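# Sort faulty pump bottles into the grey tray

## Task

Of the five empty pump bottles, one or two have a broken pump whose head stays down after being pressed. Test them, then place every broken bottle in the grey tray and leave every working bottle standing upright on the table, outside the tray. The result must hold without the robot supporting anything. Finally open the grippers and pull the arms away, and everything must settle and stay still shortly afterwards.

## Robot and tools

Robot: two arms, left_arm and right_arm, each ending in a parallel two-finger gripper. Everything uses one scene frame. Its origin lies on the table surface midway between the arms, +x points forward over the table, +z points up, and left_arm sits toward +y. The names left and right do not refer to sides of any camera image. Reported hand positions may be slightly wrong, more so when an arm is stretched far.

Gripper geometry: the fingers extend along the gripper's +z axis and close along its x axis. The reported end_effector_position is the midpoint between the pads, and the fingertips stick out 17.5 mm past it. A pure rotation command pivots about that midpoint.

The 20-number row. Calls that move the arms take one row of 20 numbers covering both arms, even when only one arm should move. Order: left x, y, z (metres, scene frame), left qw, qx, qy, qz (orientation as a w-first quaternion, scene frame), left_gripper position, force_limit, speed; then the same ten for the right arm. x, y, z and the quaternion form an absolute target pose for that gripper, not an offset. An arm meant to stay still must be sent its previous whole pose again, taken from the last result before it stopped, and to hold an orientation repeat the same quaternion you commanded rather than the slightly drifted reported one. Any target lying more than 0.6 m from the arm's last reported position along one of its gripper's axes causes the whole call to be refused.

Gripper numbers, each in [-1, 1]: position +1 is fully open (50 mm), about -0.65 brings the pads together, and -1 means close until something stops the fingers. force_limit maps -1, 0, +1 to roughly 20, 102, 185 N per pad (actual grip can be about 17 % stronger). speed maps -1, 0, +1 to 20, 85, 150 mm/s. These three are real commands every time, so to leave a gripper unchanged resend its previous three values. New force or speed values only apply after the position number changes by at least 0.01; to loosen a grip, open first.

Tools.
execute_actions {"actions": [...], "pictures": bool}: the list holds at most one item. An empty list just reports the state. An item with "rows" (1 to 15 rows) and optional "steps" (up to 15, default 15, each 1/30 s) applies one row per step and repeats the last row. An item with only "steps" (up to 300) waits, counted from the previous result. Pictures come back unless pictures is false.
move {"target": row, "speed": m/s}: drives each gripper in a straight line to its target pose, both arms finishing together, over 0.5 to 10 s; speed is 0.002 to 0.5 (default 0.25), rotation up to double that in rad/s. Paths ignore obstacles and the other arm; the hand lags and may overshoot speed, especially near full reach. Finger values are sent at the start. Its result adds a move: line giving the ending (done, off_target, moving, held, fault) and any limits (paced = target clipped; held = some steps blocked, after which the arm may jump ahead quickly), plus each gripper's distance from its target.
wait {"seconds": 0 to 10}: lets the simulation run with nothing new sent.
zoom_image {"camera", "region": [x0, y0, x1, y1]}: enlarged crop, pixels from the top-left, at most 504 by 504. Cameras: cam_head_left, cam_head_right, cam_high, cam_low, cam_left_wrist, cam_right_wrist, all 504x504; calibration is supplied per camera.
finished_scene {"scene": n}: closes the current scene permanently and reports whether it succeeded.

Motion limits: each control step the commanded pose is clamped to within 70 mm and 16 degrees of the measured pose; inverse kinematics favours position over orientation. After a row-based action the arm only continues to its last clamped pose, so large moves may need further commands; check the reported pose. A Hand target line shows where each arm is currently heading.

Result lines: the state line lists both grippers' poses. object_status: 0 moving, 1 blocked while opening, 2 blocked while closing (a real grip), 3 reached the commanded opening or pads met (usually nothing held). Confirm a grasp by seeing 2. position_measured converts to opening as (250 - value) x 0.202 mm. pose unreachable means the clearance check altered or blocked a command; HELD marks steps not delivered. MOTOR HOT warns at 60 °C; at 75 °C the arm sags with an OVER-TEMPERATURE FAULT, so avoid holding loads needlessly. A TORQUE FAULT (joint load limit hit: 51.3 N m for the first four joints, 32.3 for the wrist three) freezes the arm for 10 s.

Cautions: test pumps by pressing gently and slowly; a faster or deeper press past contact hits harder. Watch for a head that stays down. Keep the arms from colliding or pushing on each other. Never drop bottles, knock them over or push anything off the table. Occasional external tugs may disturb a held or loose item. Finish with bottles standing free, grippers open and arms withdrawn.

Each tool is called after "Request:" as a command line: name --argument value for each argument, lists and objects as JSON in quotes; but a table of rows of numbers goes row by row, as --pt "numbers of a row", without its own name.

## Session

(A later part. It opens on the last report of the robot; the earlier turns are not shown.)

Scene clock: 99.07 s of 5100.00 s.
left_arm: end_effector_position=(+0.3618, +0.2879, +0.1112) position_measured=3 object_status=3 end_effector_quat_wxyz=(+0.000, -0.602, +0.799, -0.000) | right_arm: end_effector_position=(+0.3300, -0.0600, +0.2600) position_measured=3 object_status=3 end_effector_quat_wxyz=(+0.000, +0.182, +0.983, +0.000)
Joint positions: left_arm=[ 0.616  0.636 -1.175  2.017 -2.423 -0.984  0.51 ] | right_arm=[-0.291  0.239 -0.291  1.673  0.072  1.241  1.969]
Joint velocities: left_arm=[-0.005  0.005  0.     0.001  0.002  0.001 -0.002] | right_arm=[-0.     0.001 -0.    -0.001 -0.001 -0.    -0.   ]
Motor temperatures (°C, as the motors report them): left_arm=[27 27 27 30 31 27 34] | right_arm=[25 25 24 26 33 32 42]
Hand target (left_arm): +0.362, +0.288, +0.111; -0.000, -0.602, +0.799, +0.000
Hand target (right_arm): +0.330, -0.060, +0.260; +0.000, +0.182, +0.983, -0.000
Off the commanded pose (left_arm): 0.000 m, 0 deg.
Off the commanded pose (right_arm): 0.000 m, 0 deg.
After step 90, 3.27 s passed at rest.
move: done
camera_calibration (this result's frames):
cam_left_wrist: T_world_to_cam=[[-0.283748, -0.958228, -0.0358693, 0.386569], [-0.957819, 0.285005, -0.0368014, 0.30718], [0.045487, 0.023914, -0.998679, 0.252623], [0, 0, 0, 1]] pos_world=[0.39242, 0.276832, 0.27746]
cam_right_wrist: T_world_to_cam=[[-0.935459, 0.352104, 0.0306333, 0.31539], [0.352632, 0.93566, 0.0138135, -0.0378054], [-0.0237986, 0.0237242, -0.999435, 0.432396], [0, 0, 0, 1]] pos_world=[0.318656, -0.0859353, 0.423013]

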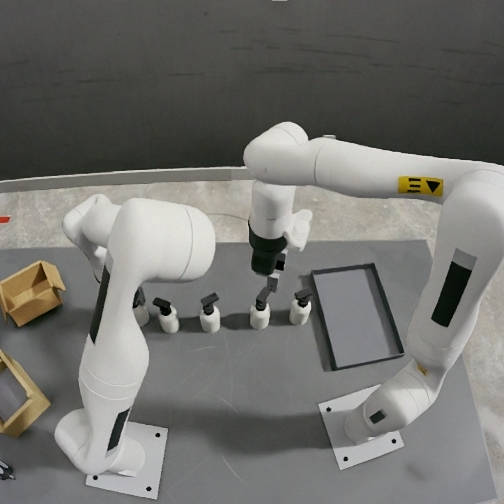

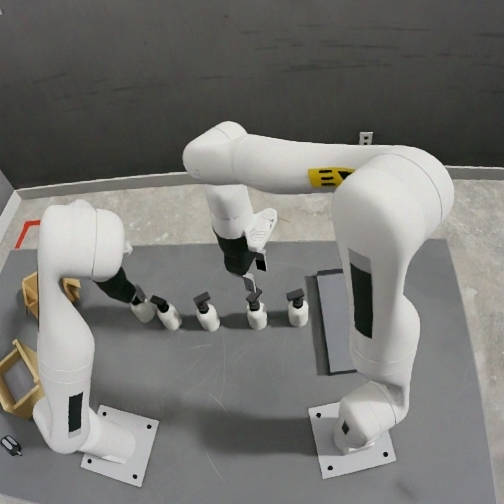

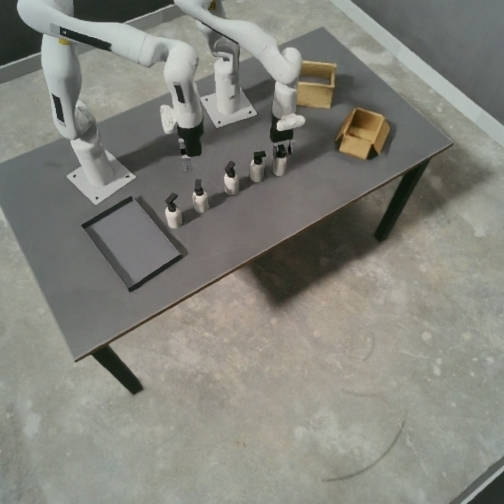

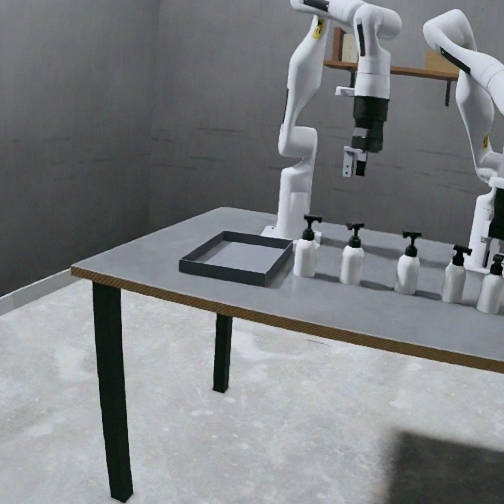

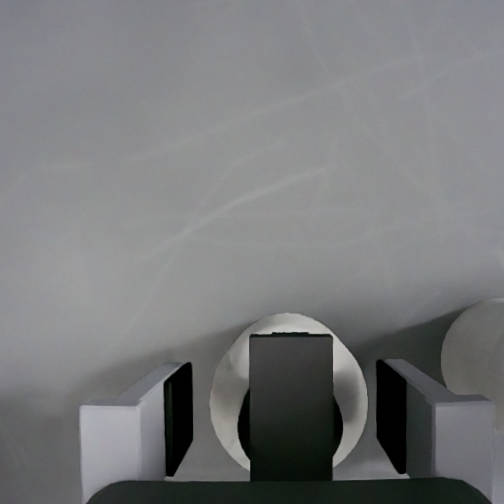

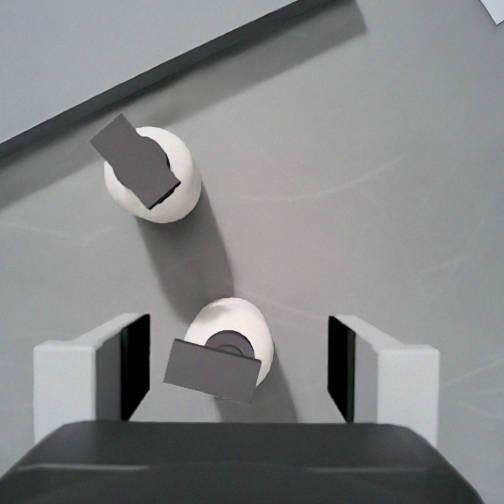

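Request:
move --target '[0.362,0.288,0.111,0,0.602,-0.799,0,-1,-0.5,1, 0.33,-0.06,0.26,0,0.182,0.983,0,1,-0.5,1]'

Request:
move --target '[0.362,0.30,0.2,0,0.602,-0.799,0,-1,-0.5,1, 0.33,-0.06,0.26,0,0.182,0.983,0,1,-0.5,1]' --speed 0.15

Request:
move --target '[0.40,0.42,0.2,0,0.602,-0.799,0,-1,-0.5,1, 0.34,0.06,0.24,0,0.182,0.983,0,1,-0.5,1]' --speed 0.15

Scene clock: 108.70 s of 5100.00 s.
left_arm: end_effector_position=(+0.3620, +0.2880, +0.1110) position_measured=124 object_status=2 end_effector_quat_wxyz=(+0.000, -0.602, +0.799, -0.000) | right_arm: end_effector_position=(+0.3300, -0.0600, +0.2600) position_measured=3 object_status=3 end_effector_quat_wxyz=(+0.000, +0.182, +0.983, +0.000)
Joint positions: left_arm=[ 0.615  0.637 -1.174  2.016 -2.422 -0.984  0.51 ] | right_arm=[-0.291  0.239 -0.291  1.673  0.072  1.241  1.969]
Joint velocities: left_arm=[ 0.002  0.     0.001  0.002  0.002 -0.     0.   ] | right_arm=[-0.     0.001 -0.    -0.    -0.    -0.    -0.   ]
Motor temperatures (°C, as the motors report them): left_arm=[27 27 27 30 31 27 34] | right_arm=[25 25 24 26 33 32 42]
Hand target (left_arm): +0.362, +0.288, +0.111; -0.000, -0.602, +0.799, -0.000
Hand target (right_arm): +0.330, -0.060, +0.260; -0.000, +0.182, +0.983, -0.000
Off the commanded pose (left_arm): 0.000 m, 0 deg.
Off the commanded pose (right_arm): 0.000 m, 0 deg.
After step 90, 5.93 s passed at rest.
move: done
camera_calibration (this result's frames):
cam_left_wrist: T_world_to_cam=[[-0.283331, -0.958346, -0.0360043, 0.386691], [-0.957948, 0.284591, -0.0366668, 0.307539], [0.045386, 0.0241014, -0.998679, 0.252387], [0, 0, 0, 1]] pos_world=[0.392713, 0.276978, 0.277253]
cam_right_wrist: T_world_to_cam=[[-0.93546, 0.352103, 0.0306352, 0.315389], [0.352631, 0.93566, 0.0138142, -0.0378057], [-0.0238001, 0.0237256, -0.999435, 0.432396], [0, 0, 0, 1]] pos_world=[0.318656, -0.0859351, 0.423012]

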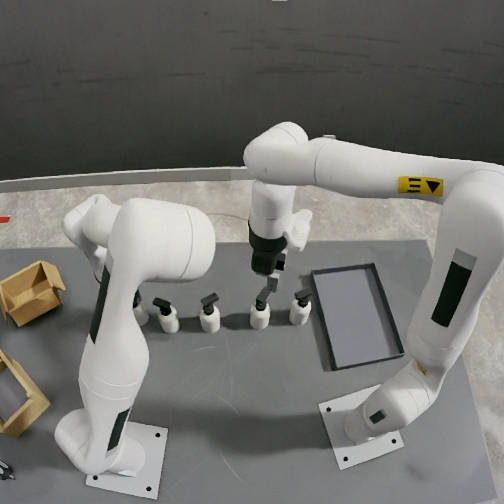

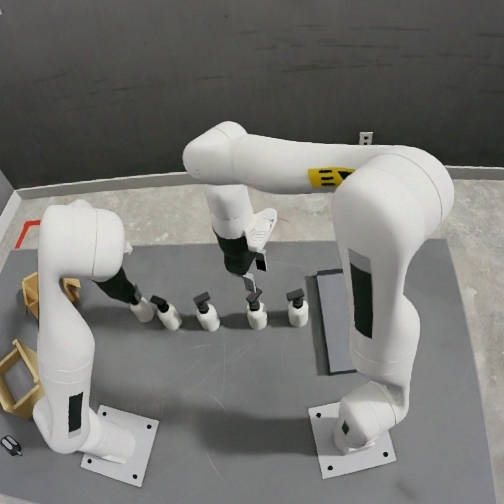

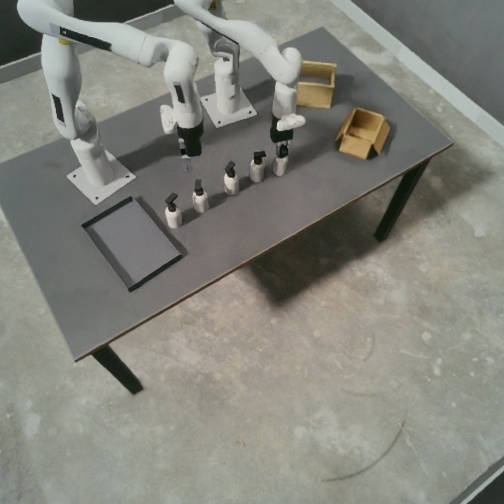

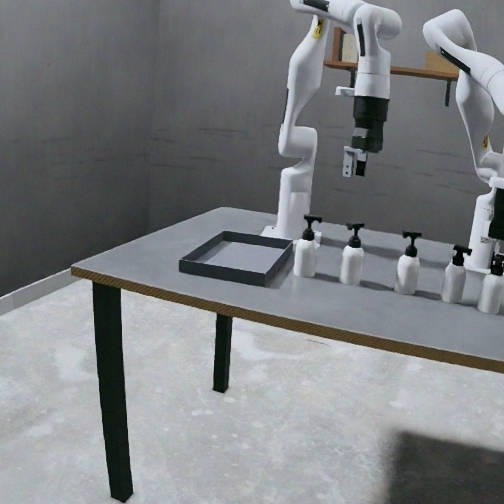

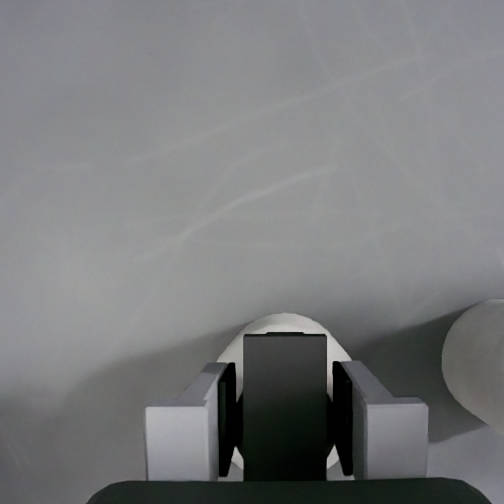

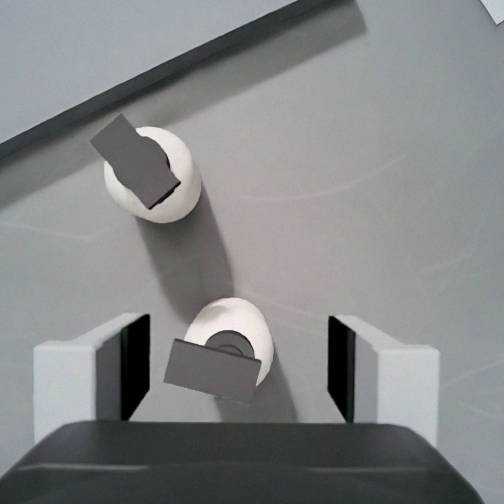

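Scene clock: 109.73 s of 5100.00 s.
left_arm: end_effector_position=(+0.3623, +0.3000, +0.1998) position_measured=124 object_status=2 end_effector_quat_wxyz=(-0.000, -0.602, +0.799, +0.000) | right_arm: end_effector_position=(+0.3300, -0.0600, +0.2600) position_measured=3 object_status=3 end_effector_quat_wxyz=(+0.000, +0.182, +0.983, +0.000)
Joint positions: left_arm=[ 0.705  0.504 -1.32   1.867 -2.614 -1.191  0.644] | right_arm=[-0.291  0.239 -0.291  1.673  0.072  1.241  1.969]
Joint velocities: left_arm=[ 0.005 -0.004 -0.002 -0.001 -0.001 -0.002  0.001] | right_arm=[ 0.     0.     0.001 -0.001  0.    -0.001 -0.   ]
Motor temperatures (°C, as the motors report them): left_arm=[27 27 27 30 31 27 34] | right_arm=[25 25 24 26 33 32 42]
Hand target (left_arm): +0.362, +0.300, +0.200; -0.000, -0.602, +0.799, -0.000
Hand target (right_arm): +0.330, -0.060, +0.260; +0.000, +0.182, +0.983, -0.000
Off the commanded pose (left_arm): 0.000 m, 0 deg.
Off the commanded pose (right_arm): 0.000 m, 0 deg.
move: done
camera_calibration (this result's frames):
cam_left_wrist: T_world_to_cam=[[-0.283041, -0.958432, -0.0359968, 0.401377], [-0.958048, 0.284293, -0.03635, 0.307656], [0.0450726, 0.0241981, -0.998691, 0.340768], [0, 0, 0, 1]] pos_world=[0.392996, 0.288982, 0.365954]
cam_right_wrist: T_world_to_cam=[[-0.93546, 0.352103, 0.0306352, 0.315389], [0.352631, 0.93566, 0.0138142, -0.0378057], [-0.0238001, 0.0237256, -0.999435, 0.432396], [0, 0, 0, 1]] pos_world=[0.318656, -0.0859351, 0.423012]

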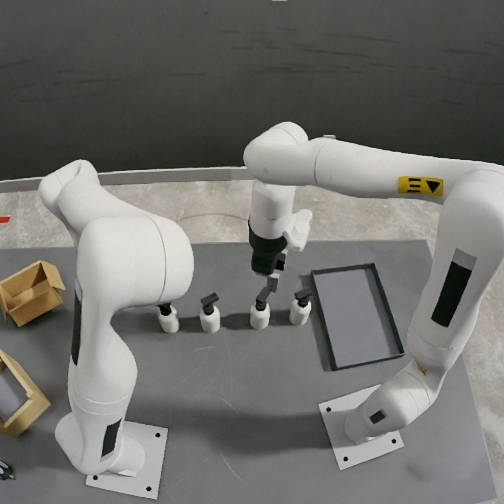

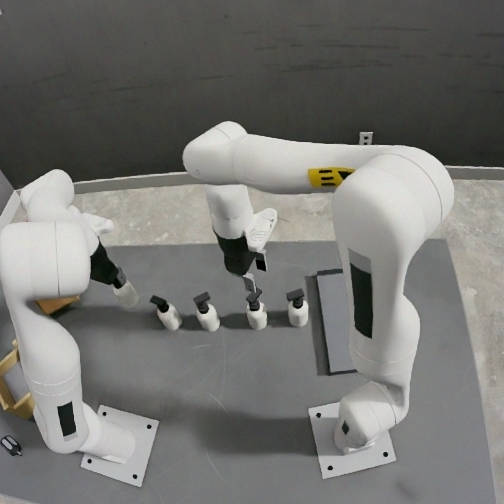

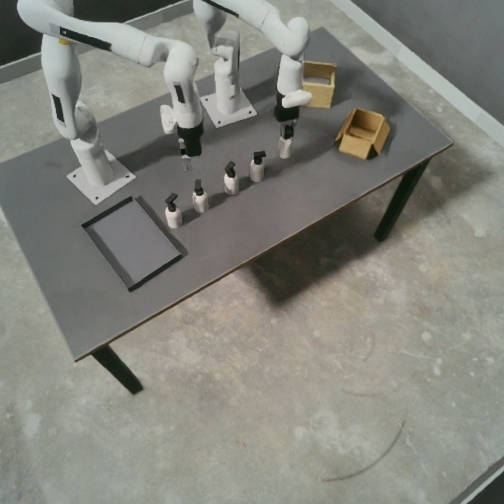

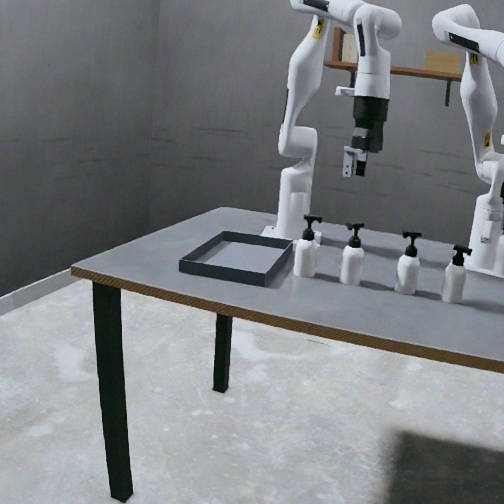

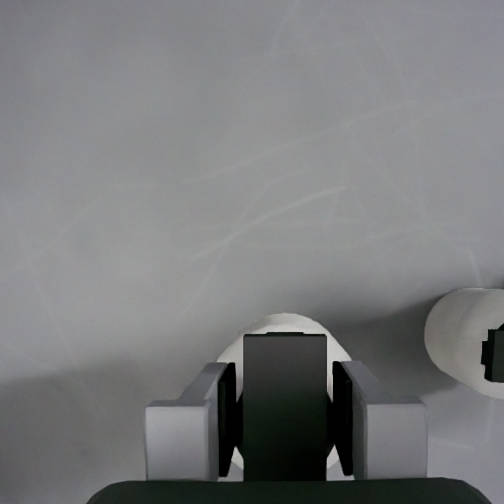

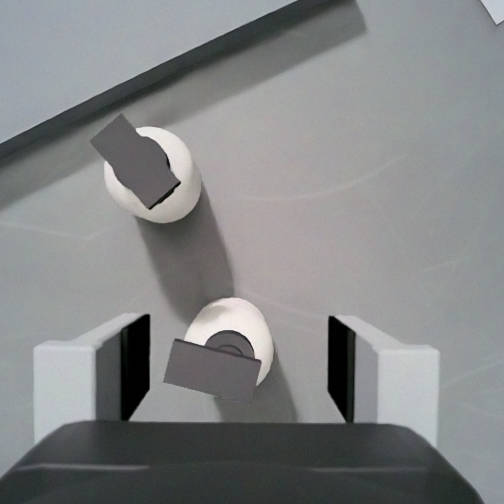

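Scene clock: 111.10 s of 5100.00 s.
left_arm: end_effector_position=(+0.4002, +0.4193, +0.1999) position_measured=124 object_status=2 end_effector_quat_wxyz=(-0.000, -0.602, +0.799, -0.001) | right_arm: end_effector_position=(+0.3398, +0.0602, +0.2402) position_measured=3 object_status=3 end_effector_quat_wxyz=(-0.000, +0.182, +0.983, +0.000)
Joint positions: left_arm=[ 0.264  0.596 -1.201  1.695 -2.559 -1.263  0.371] | right_arm=[-0.493  0.461 -0.315  1.418  0.144  1.284  1.749]
Joint velocities: left_arm=[-0.006  0.002  0.002 -0.001 -0.001 -0.001 -0.001] | right_arm=[-0.002  0.004 -0.001 -0.002  0.     0.    -0.   ]
Motor temperatures (°C, as the motors report them): left_arm=[27 27 27 30 31 27 34] | right_arm=[25 25 24 26 33 32 42]
Hand target (left_arm): +0.400, +0.420, +0.200; -0.000, -0.602, +0.799, -0.001
Hand target (right_arm): +0.340, +0.060, +0.240; -0.000, +0.182, +0.983, +0.000
Off the commanded pose (left_arm): 0.001 m, 0 deg.
Off the commanded pose (right_arm): 0.000 m, 0 deg.
move: done
camera_calibration (this result's frames):
cam_left_wrist: T_world_to_cam=[[-0.283823, -0.958249, -0.0346921, 0.526424], [-0.957799, 0.285033, -0.0371155, 0.309873], [0.0454543, 0.0226939, -0.998709, 0.336836], [0, 0, 0, 1]] pos_world=[0.430897, 0.408477, 0.366165]
cam_right_wrist: T_world_to_cam=[[-0.935335, 0.35241, 0.0309064, 0.282691], [0.352966, 0.935521, 0.0147045, -0.153769], [-0.0237316, 0.0246625, -0.999414, 0.409945], [0, 0, 0, 1]] pos_world=[0.328415, 0.0341211, 0.403229]

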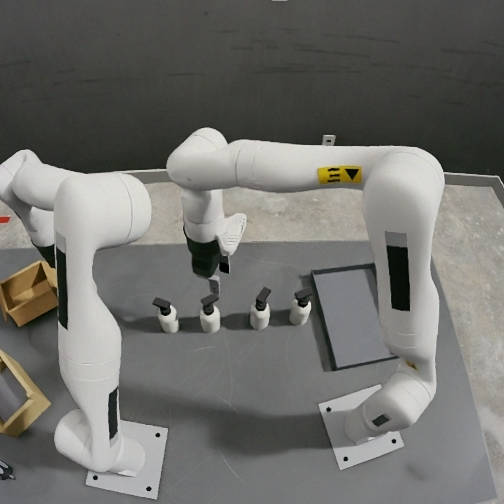

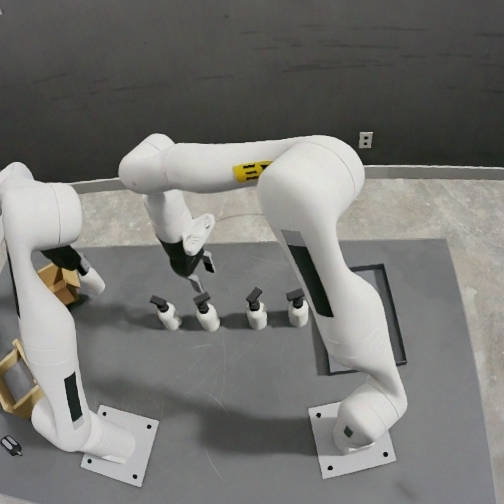

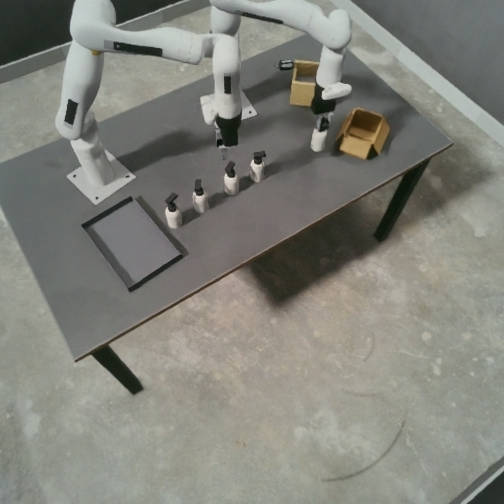

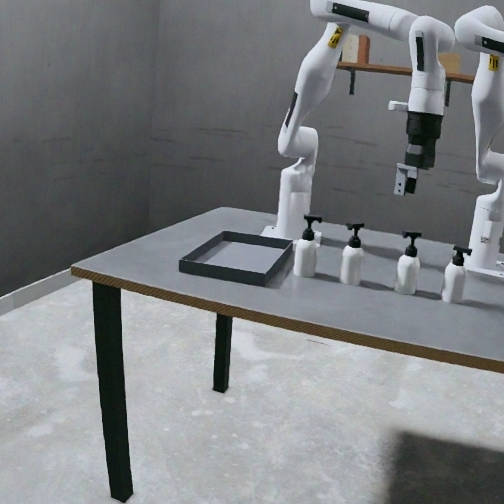

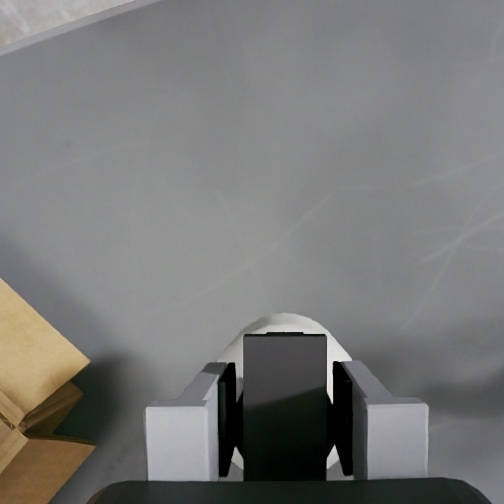

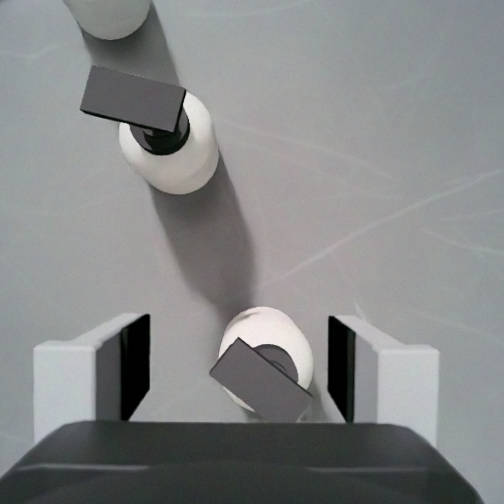

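Request:
move --target '[0.40,0.42,0.20,0,0.602,-0.799,0,-1,-0.5,1, 0.342,0.20,0.21,0,0.182,0.983,0,1,-0.5,1]'

Scene clock: 128.90 s of 5100.00 s.
left_arm: end_effector_position=(+0.4000, +0.4200, +0.2000) position_measured=124 object_status=2 end_effector_quat_wxyz=(+0.000, -0.602, +0.799, -0.000) | right_arm: end_effector_position=(+0.3418, +0.2000, +0.2107) position_measured=3 object_status=3 end_effector_quat_wxyz=(+0.000, +0.182, +0.983, +0.001)
Joint positions: left_arm=[ 0.264  0.596 -1.202  1.695 -2.56  -1.263  0.371] | right_arm=[-0.707  0.757 -0.299  0.987  0.206  1.421  1.609]
Joint velocities: left_arm=[ 0.001  0.    -0.    -0.    -0.001 -0.001 -0.   ] | right_arm=[-0.004  0.008 -0.    -0.007 -0.     0.004  0.   ]
Motor temperatures (°C, as the motors report them): left_arm=[27 27 27 30 31 27 34] | right_arm=[25 25 24 26 33 32 42]
Hand target (left_arm): +0.400, +0.420, +0.200; -0.000, -0.602, +0.799, -0.000
Hand target (right_arm): +0.342, +0.200, +0.210; -0.000, +0.182, +0.983, +0.000
Off the commanded pose (left_arm): 0.000 m, 0 deg.
Off the commanded pose (right_arm): 0.001 m, 0 deg.
After step 90, 13.63 s passed at rest.
move: done
camera_calibration (this result's frames):
cam_left_wrist: T_world_to_cam=[[-0.28335, -0.958341, -0.0359816, 0.527136], [-0.957946, 0.284606, -0.0365751, 0.309594], [0.045292, 0.0241049, -0.998683, 0.336362], [0, 0, 0, 1]] pos_world=[0.430703, 0.408956, 0.366209]
cam_right_wrist: T_world_to_cam=[[-0.935267, 0.35261, 0.030695, 0.236185], [0.35317, 0.935438, 0.0150835, -0.284947], [-0.0233947, 0.0249477, -0.999415, 0.376806], [0, 0, 0, 1]] pos_world=[0.330346, 0.173869, 0.373634]

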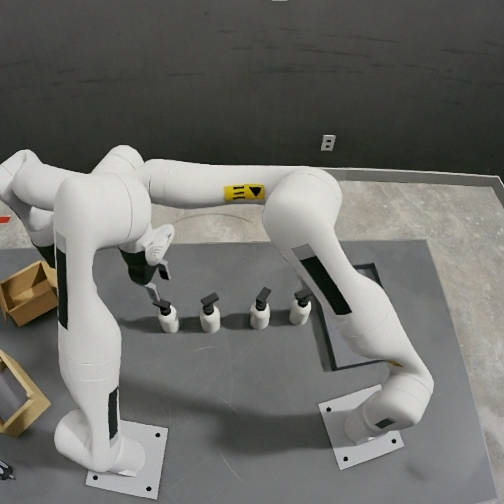

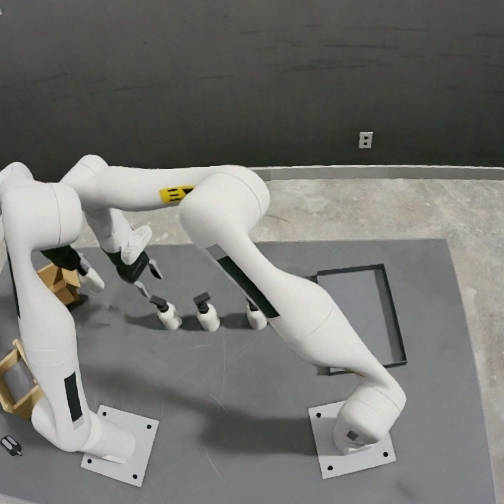

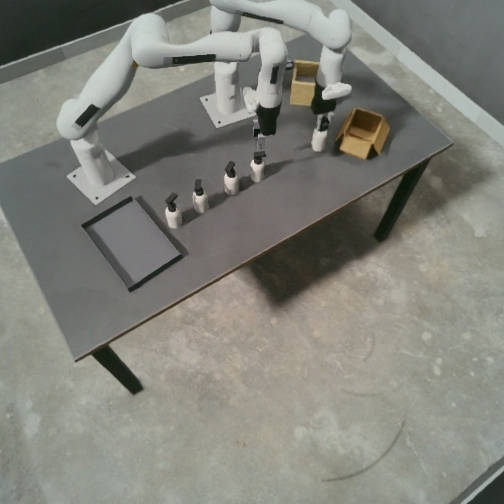

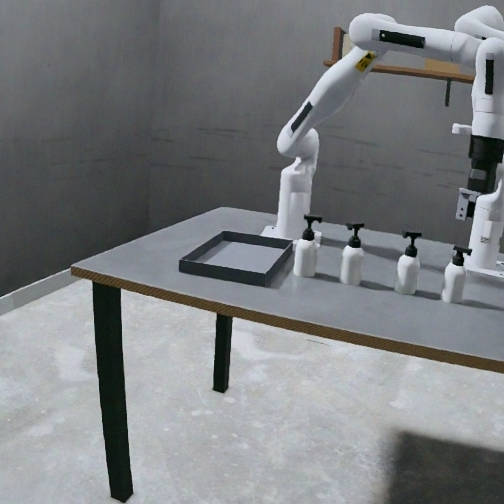

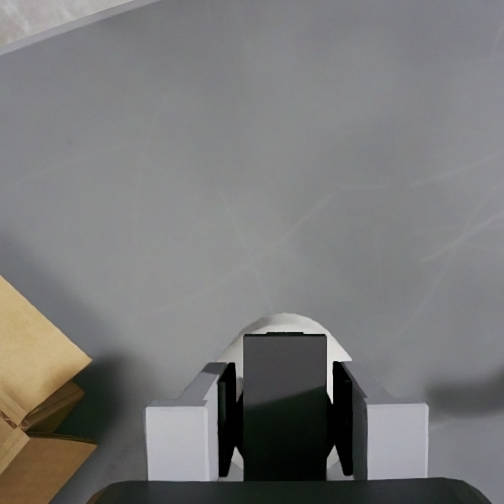

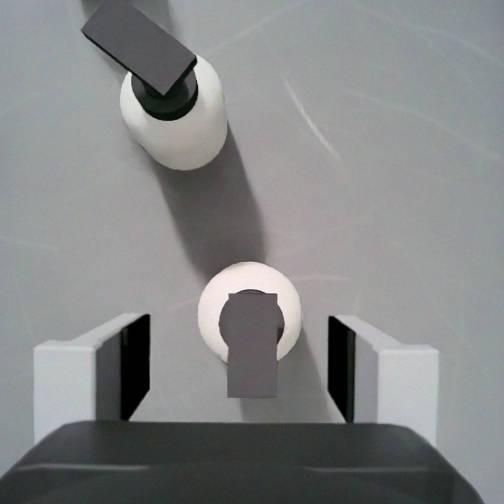

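Request:
move --target '[0.40,0.42,0.20,0,0.602,-0.799,0,-1,-0.5,1, 0.338,0.2015,0.112,0,0.182,0.983,0,1,-0.5,1]' --speed 0.12

Request:
execute_actions --actions '[{"rows":[[0.40,0.42,0.20,0,0.602,-0.799,0,-1,-0.5,1, 0.338,0.2015,0.112,0,0.182,0.983,0,-1,-0.5,1]],"steps":15}]'

Scene clock: 135.33 s of 5100.00 s.
left_arm: end_effector_position=(+0.4000, +0.4200, +0.2000) position_measured=124 object_status=2 end_effector_quat_wxyz=(+0.000, -0.602, +0.799, +0.000) | right_arm: end_effector_position=(+0.3383, +0.2018, +0.1120) position_measured=3 object_status=3 end_effector_quat_wxyz=(+0.000, +0.182, +0.983, +0.000)
Joint positions: left_arm=[ 0.264  0.596 -1.202  1.695 -2.56  -1.263  0.371] | right_arm=[-0.704  0.836 -0.291  1.163  0.233  1.174  1.574]
Joint velocities: left_arm=[ 0.    -0.001  0.001  0.001  0.    -0.     0.   ] | right_arm=[-0.     0.001 -0.     0.002 -0.001 -0.002 -0.001]
Motor temperatures (°C, as the motors report them): left_arm=[27 27 27 30 31 27 34] | right_arm=[25 26 24 26 33 32 42]
Hand target (left_arm): +0.400, +0.420, +0.200; -0.000, -0.602, +0.799, -0.000
Hand target (right_arm): +0.338, +0.202, +0.112; +0.000, +0.182, +0.983, +0.000
Off the commanded pose (left_arm): 0.000 m, 0 deg.
Off the commanded pose (right_arm): 0.000 m, 0 deg.
After step 90, 2.20 s passed at rest.
move: done
camera_calibration (this result's frames):
cam_left_wrist: T_world_to_cam=[[-0.283352, -0.958341, -0.0359843, 0.527137], [-0.957946, 0.284609, -0.0365749, 0.309592], [0.0452927, 0.0241075, -0.998683, 0.33636], [0, 0, 0, 1]] pos_world=[0.430703, 0.408956, 0.366209]
cam_right_wrist: T_world_to_cam=[[-0.93564, 0.351627, 0.0305847, 0.235633], [0.352155, 0.935839, 0.0138798, -0.283525], [-0.0237418, 0.0237571, -0.999436, 0.27844], [0, 0, 0, 1]] pos_world=[0.326923, 0.175863, 0.275012]

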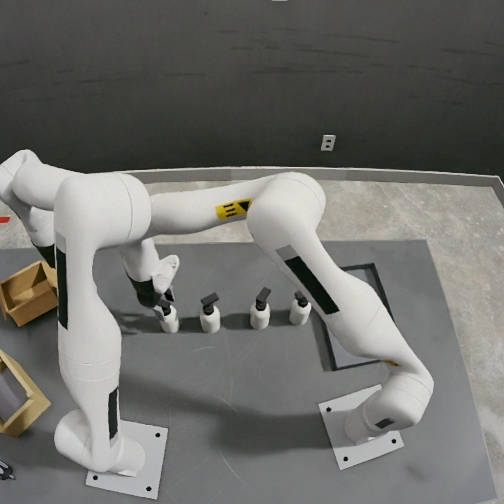

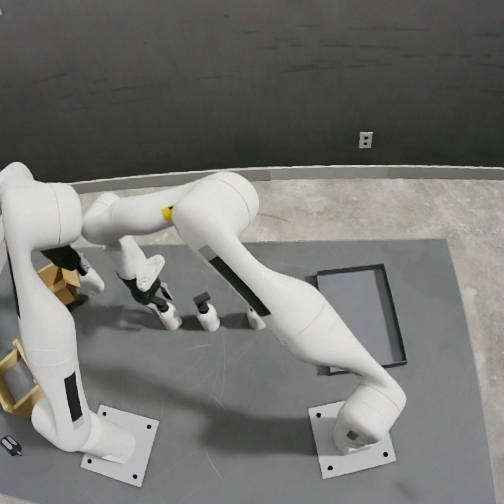

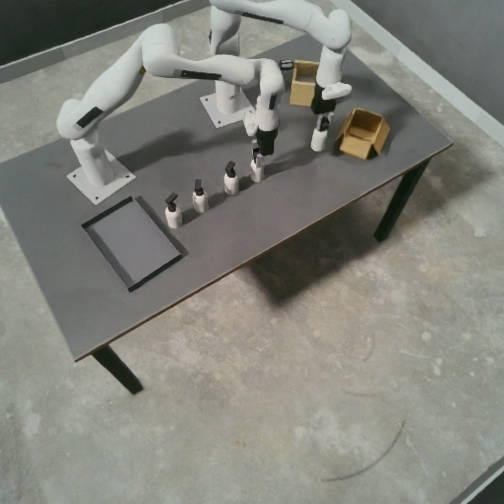

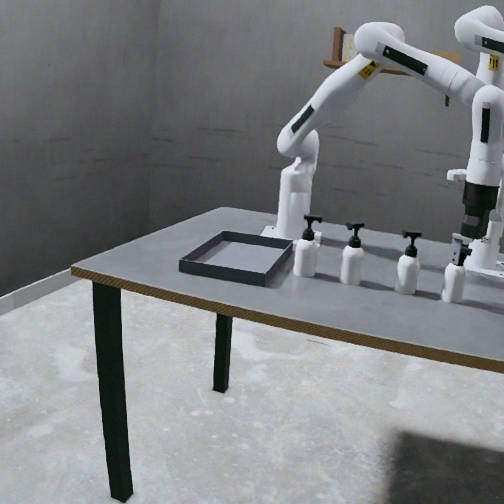

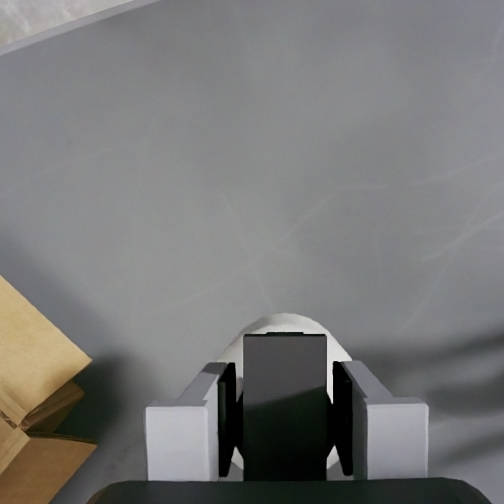

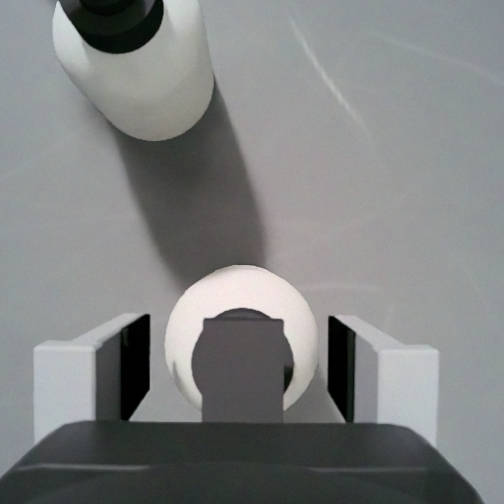

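Scene clock: 135.83 s of 5100.00 s.
left_arm: end_effector_position=(+0.4000, +0.4200, +0.2000) position_measured=124 object_status=2 end_effector_quat_wxyz=(+0.000, -0.602, +0.799, +0.000) | right_arm: end_effector_position=(+0.3380, +0.2015, +0.1120) position_measured=124 object_status=2 end_effector_quat_wxyz=(-0.000, +0.182, +0.983, -0.000)
Joint positions: left_arm=[ 0.264  0.596 -1.202  1.695 -2.56  -1.263  0.371] | right_arm=[-0.704  0.835 -0.291  1.165  0.232  1.173  1.573]
Joint velocities: left_arm=[-0.001  0.001  0.001  0.001  0.001  0.    -0.   ] | right_arm=[-0.     0.     0.     0.001  0.001  0.001 -0.   ]
Motor temperatures (°C, as the motors report them): left_arm=[27 27 27 30 31 27 34] | right_arm=[25 26 24 26 33 32 42]
Hand target (left_arm): +0.400, +0.420, +0.200; -0.000, -0.602, +0.799, -0.000
Hand target (right_arm): +0.338, +0.202, +0.112; -0.000, +0.182, +0.983, +0.000
Off the commanded pose (left_arm): 0.000 m, 0 deg.
Off the commanded pose (right_arm): 0.000 m, 0 deg.
Steps of this call (steps 1 to 15: all 15 steps of this action). Readings (end_effector_position | what the end effector reports):
1: left_arm (+0.4000, +0.4200, +0.2000) | right_arm (+0.3382, +0.2018, +0.1120) | left_arm position_measured=124 object_status=2 | right_arm position_measured=22 object_status=0
2: left_arm (+0.4000, +0.4200, +0.2000) | right_arm (+0.3382, +0.2017, +0.1120) | left_arm position_measured=124 object_status=2 | right_arm position_measured=46 object_status=0
4: left_arm (+0.4000, +0.4200, +0.2000) | right_arm (+0.3381, +0.2016, +0.1120) | left_arm position_measured=124 object_status=2 | right_arm position_measured=96 object_status=0
8: left_arm (+0.4000, +0.4200, +0.2000) | right_arm (+0.3380, +0.2015, +0.1120) | left_arm position_measured=124 object_status=2 | right_arm position_measured=124 object_status=0
15: the state above
camera_calibration (this result's frames):
cam_left_wrist: T_world_to_cam=[[-0.283352, -0.95834, -0.0359844, 0.527137], [-0.957946, 0.284609, -0.0365748, 0.309592], [0.0452926, 0.0241076, -0.998683, 0.33636], [0, 0, 0, 1]] pos_world=[0.430703, 0.408956, 0.366209]
cam_right_wrist: T_world_to_cam=[[-0.935462, 0.352097, 0.0306394, 0.235335], [0.352624, 0.935664, 0.0137719, -0.283243], [-0.0238192, 0.0236873, -0.999436, 0.278448], [0, 0, 0, 1]] pos_world=[0.326658, 0.175564, 0.274981]

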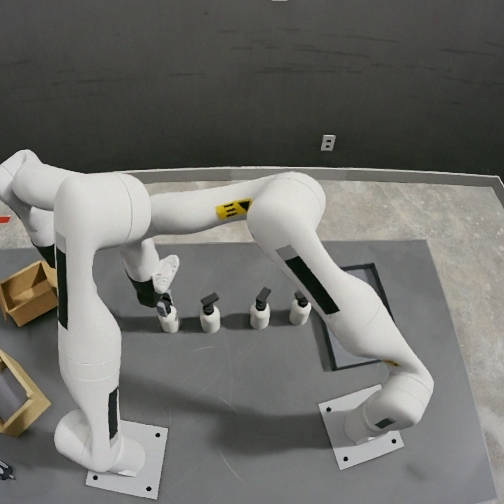

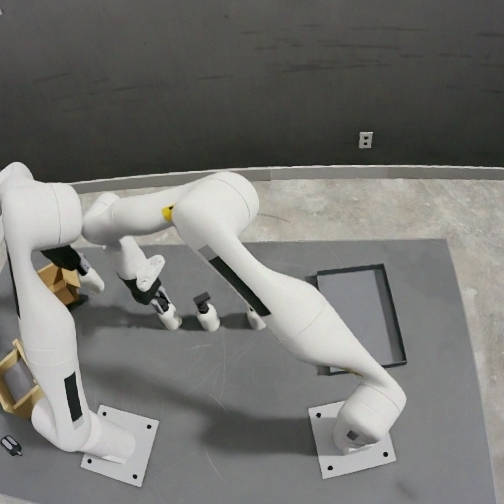

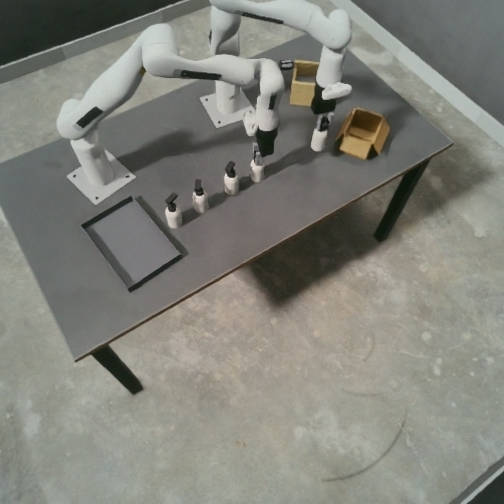

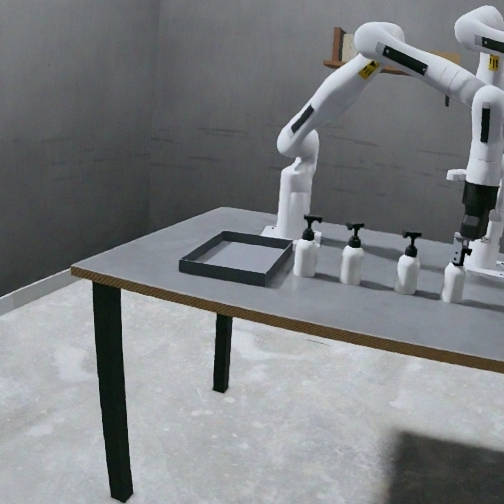

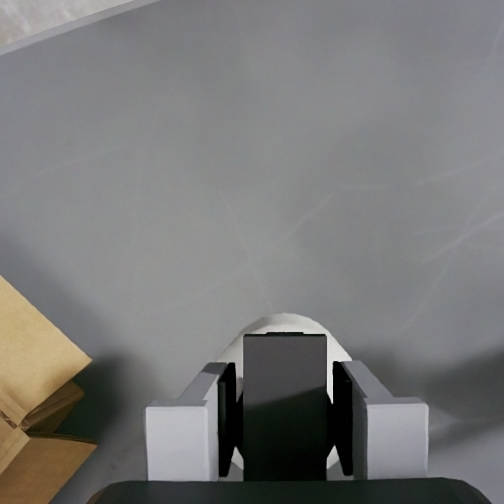

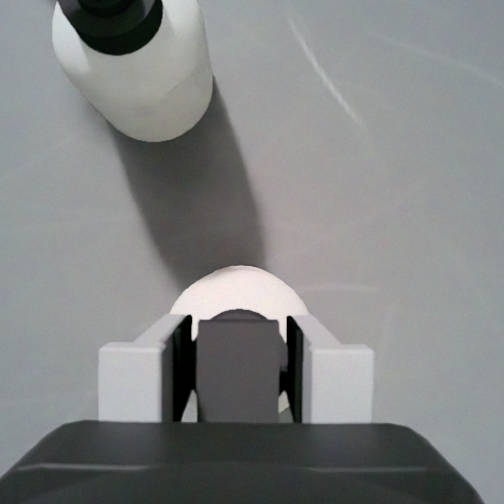

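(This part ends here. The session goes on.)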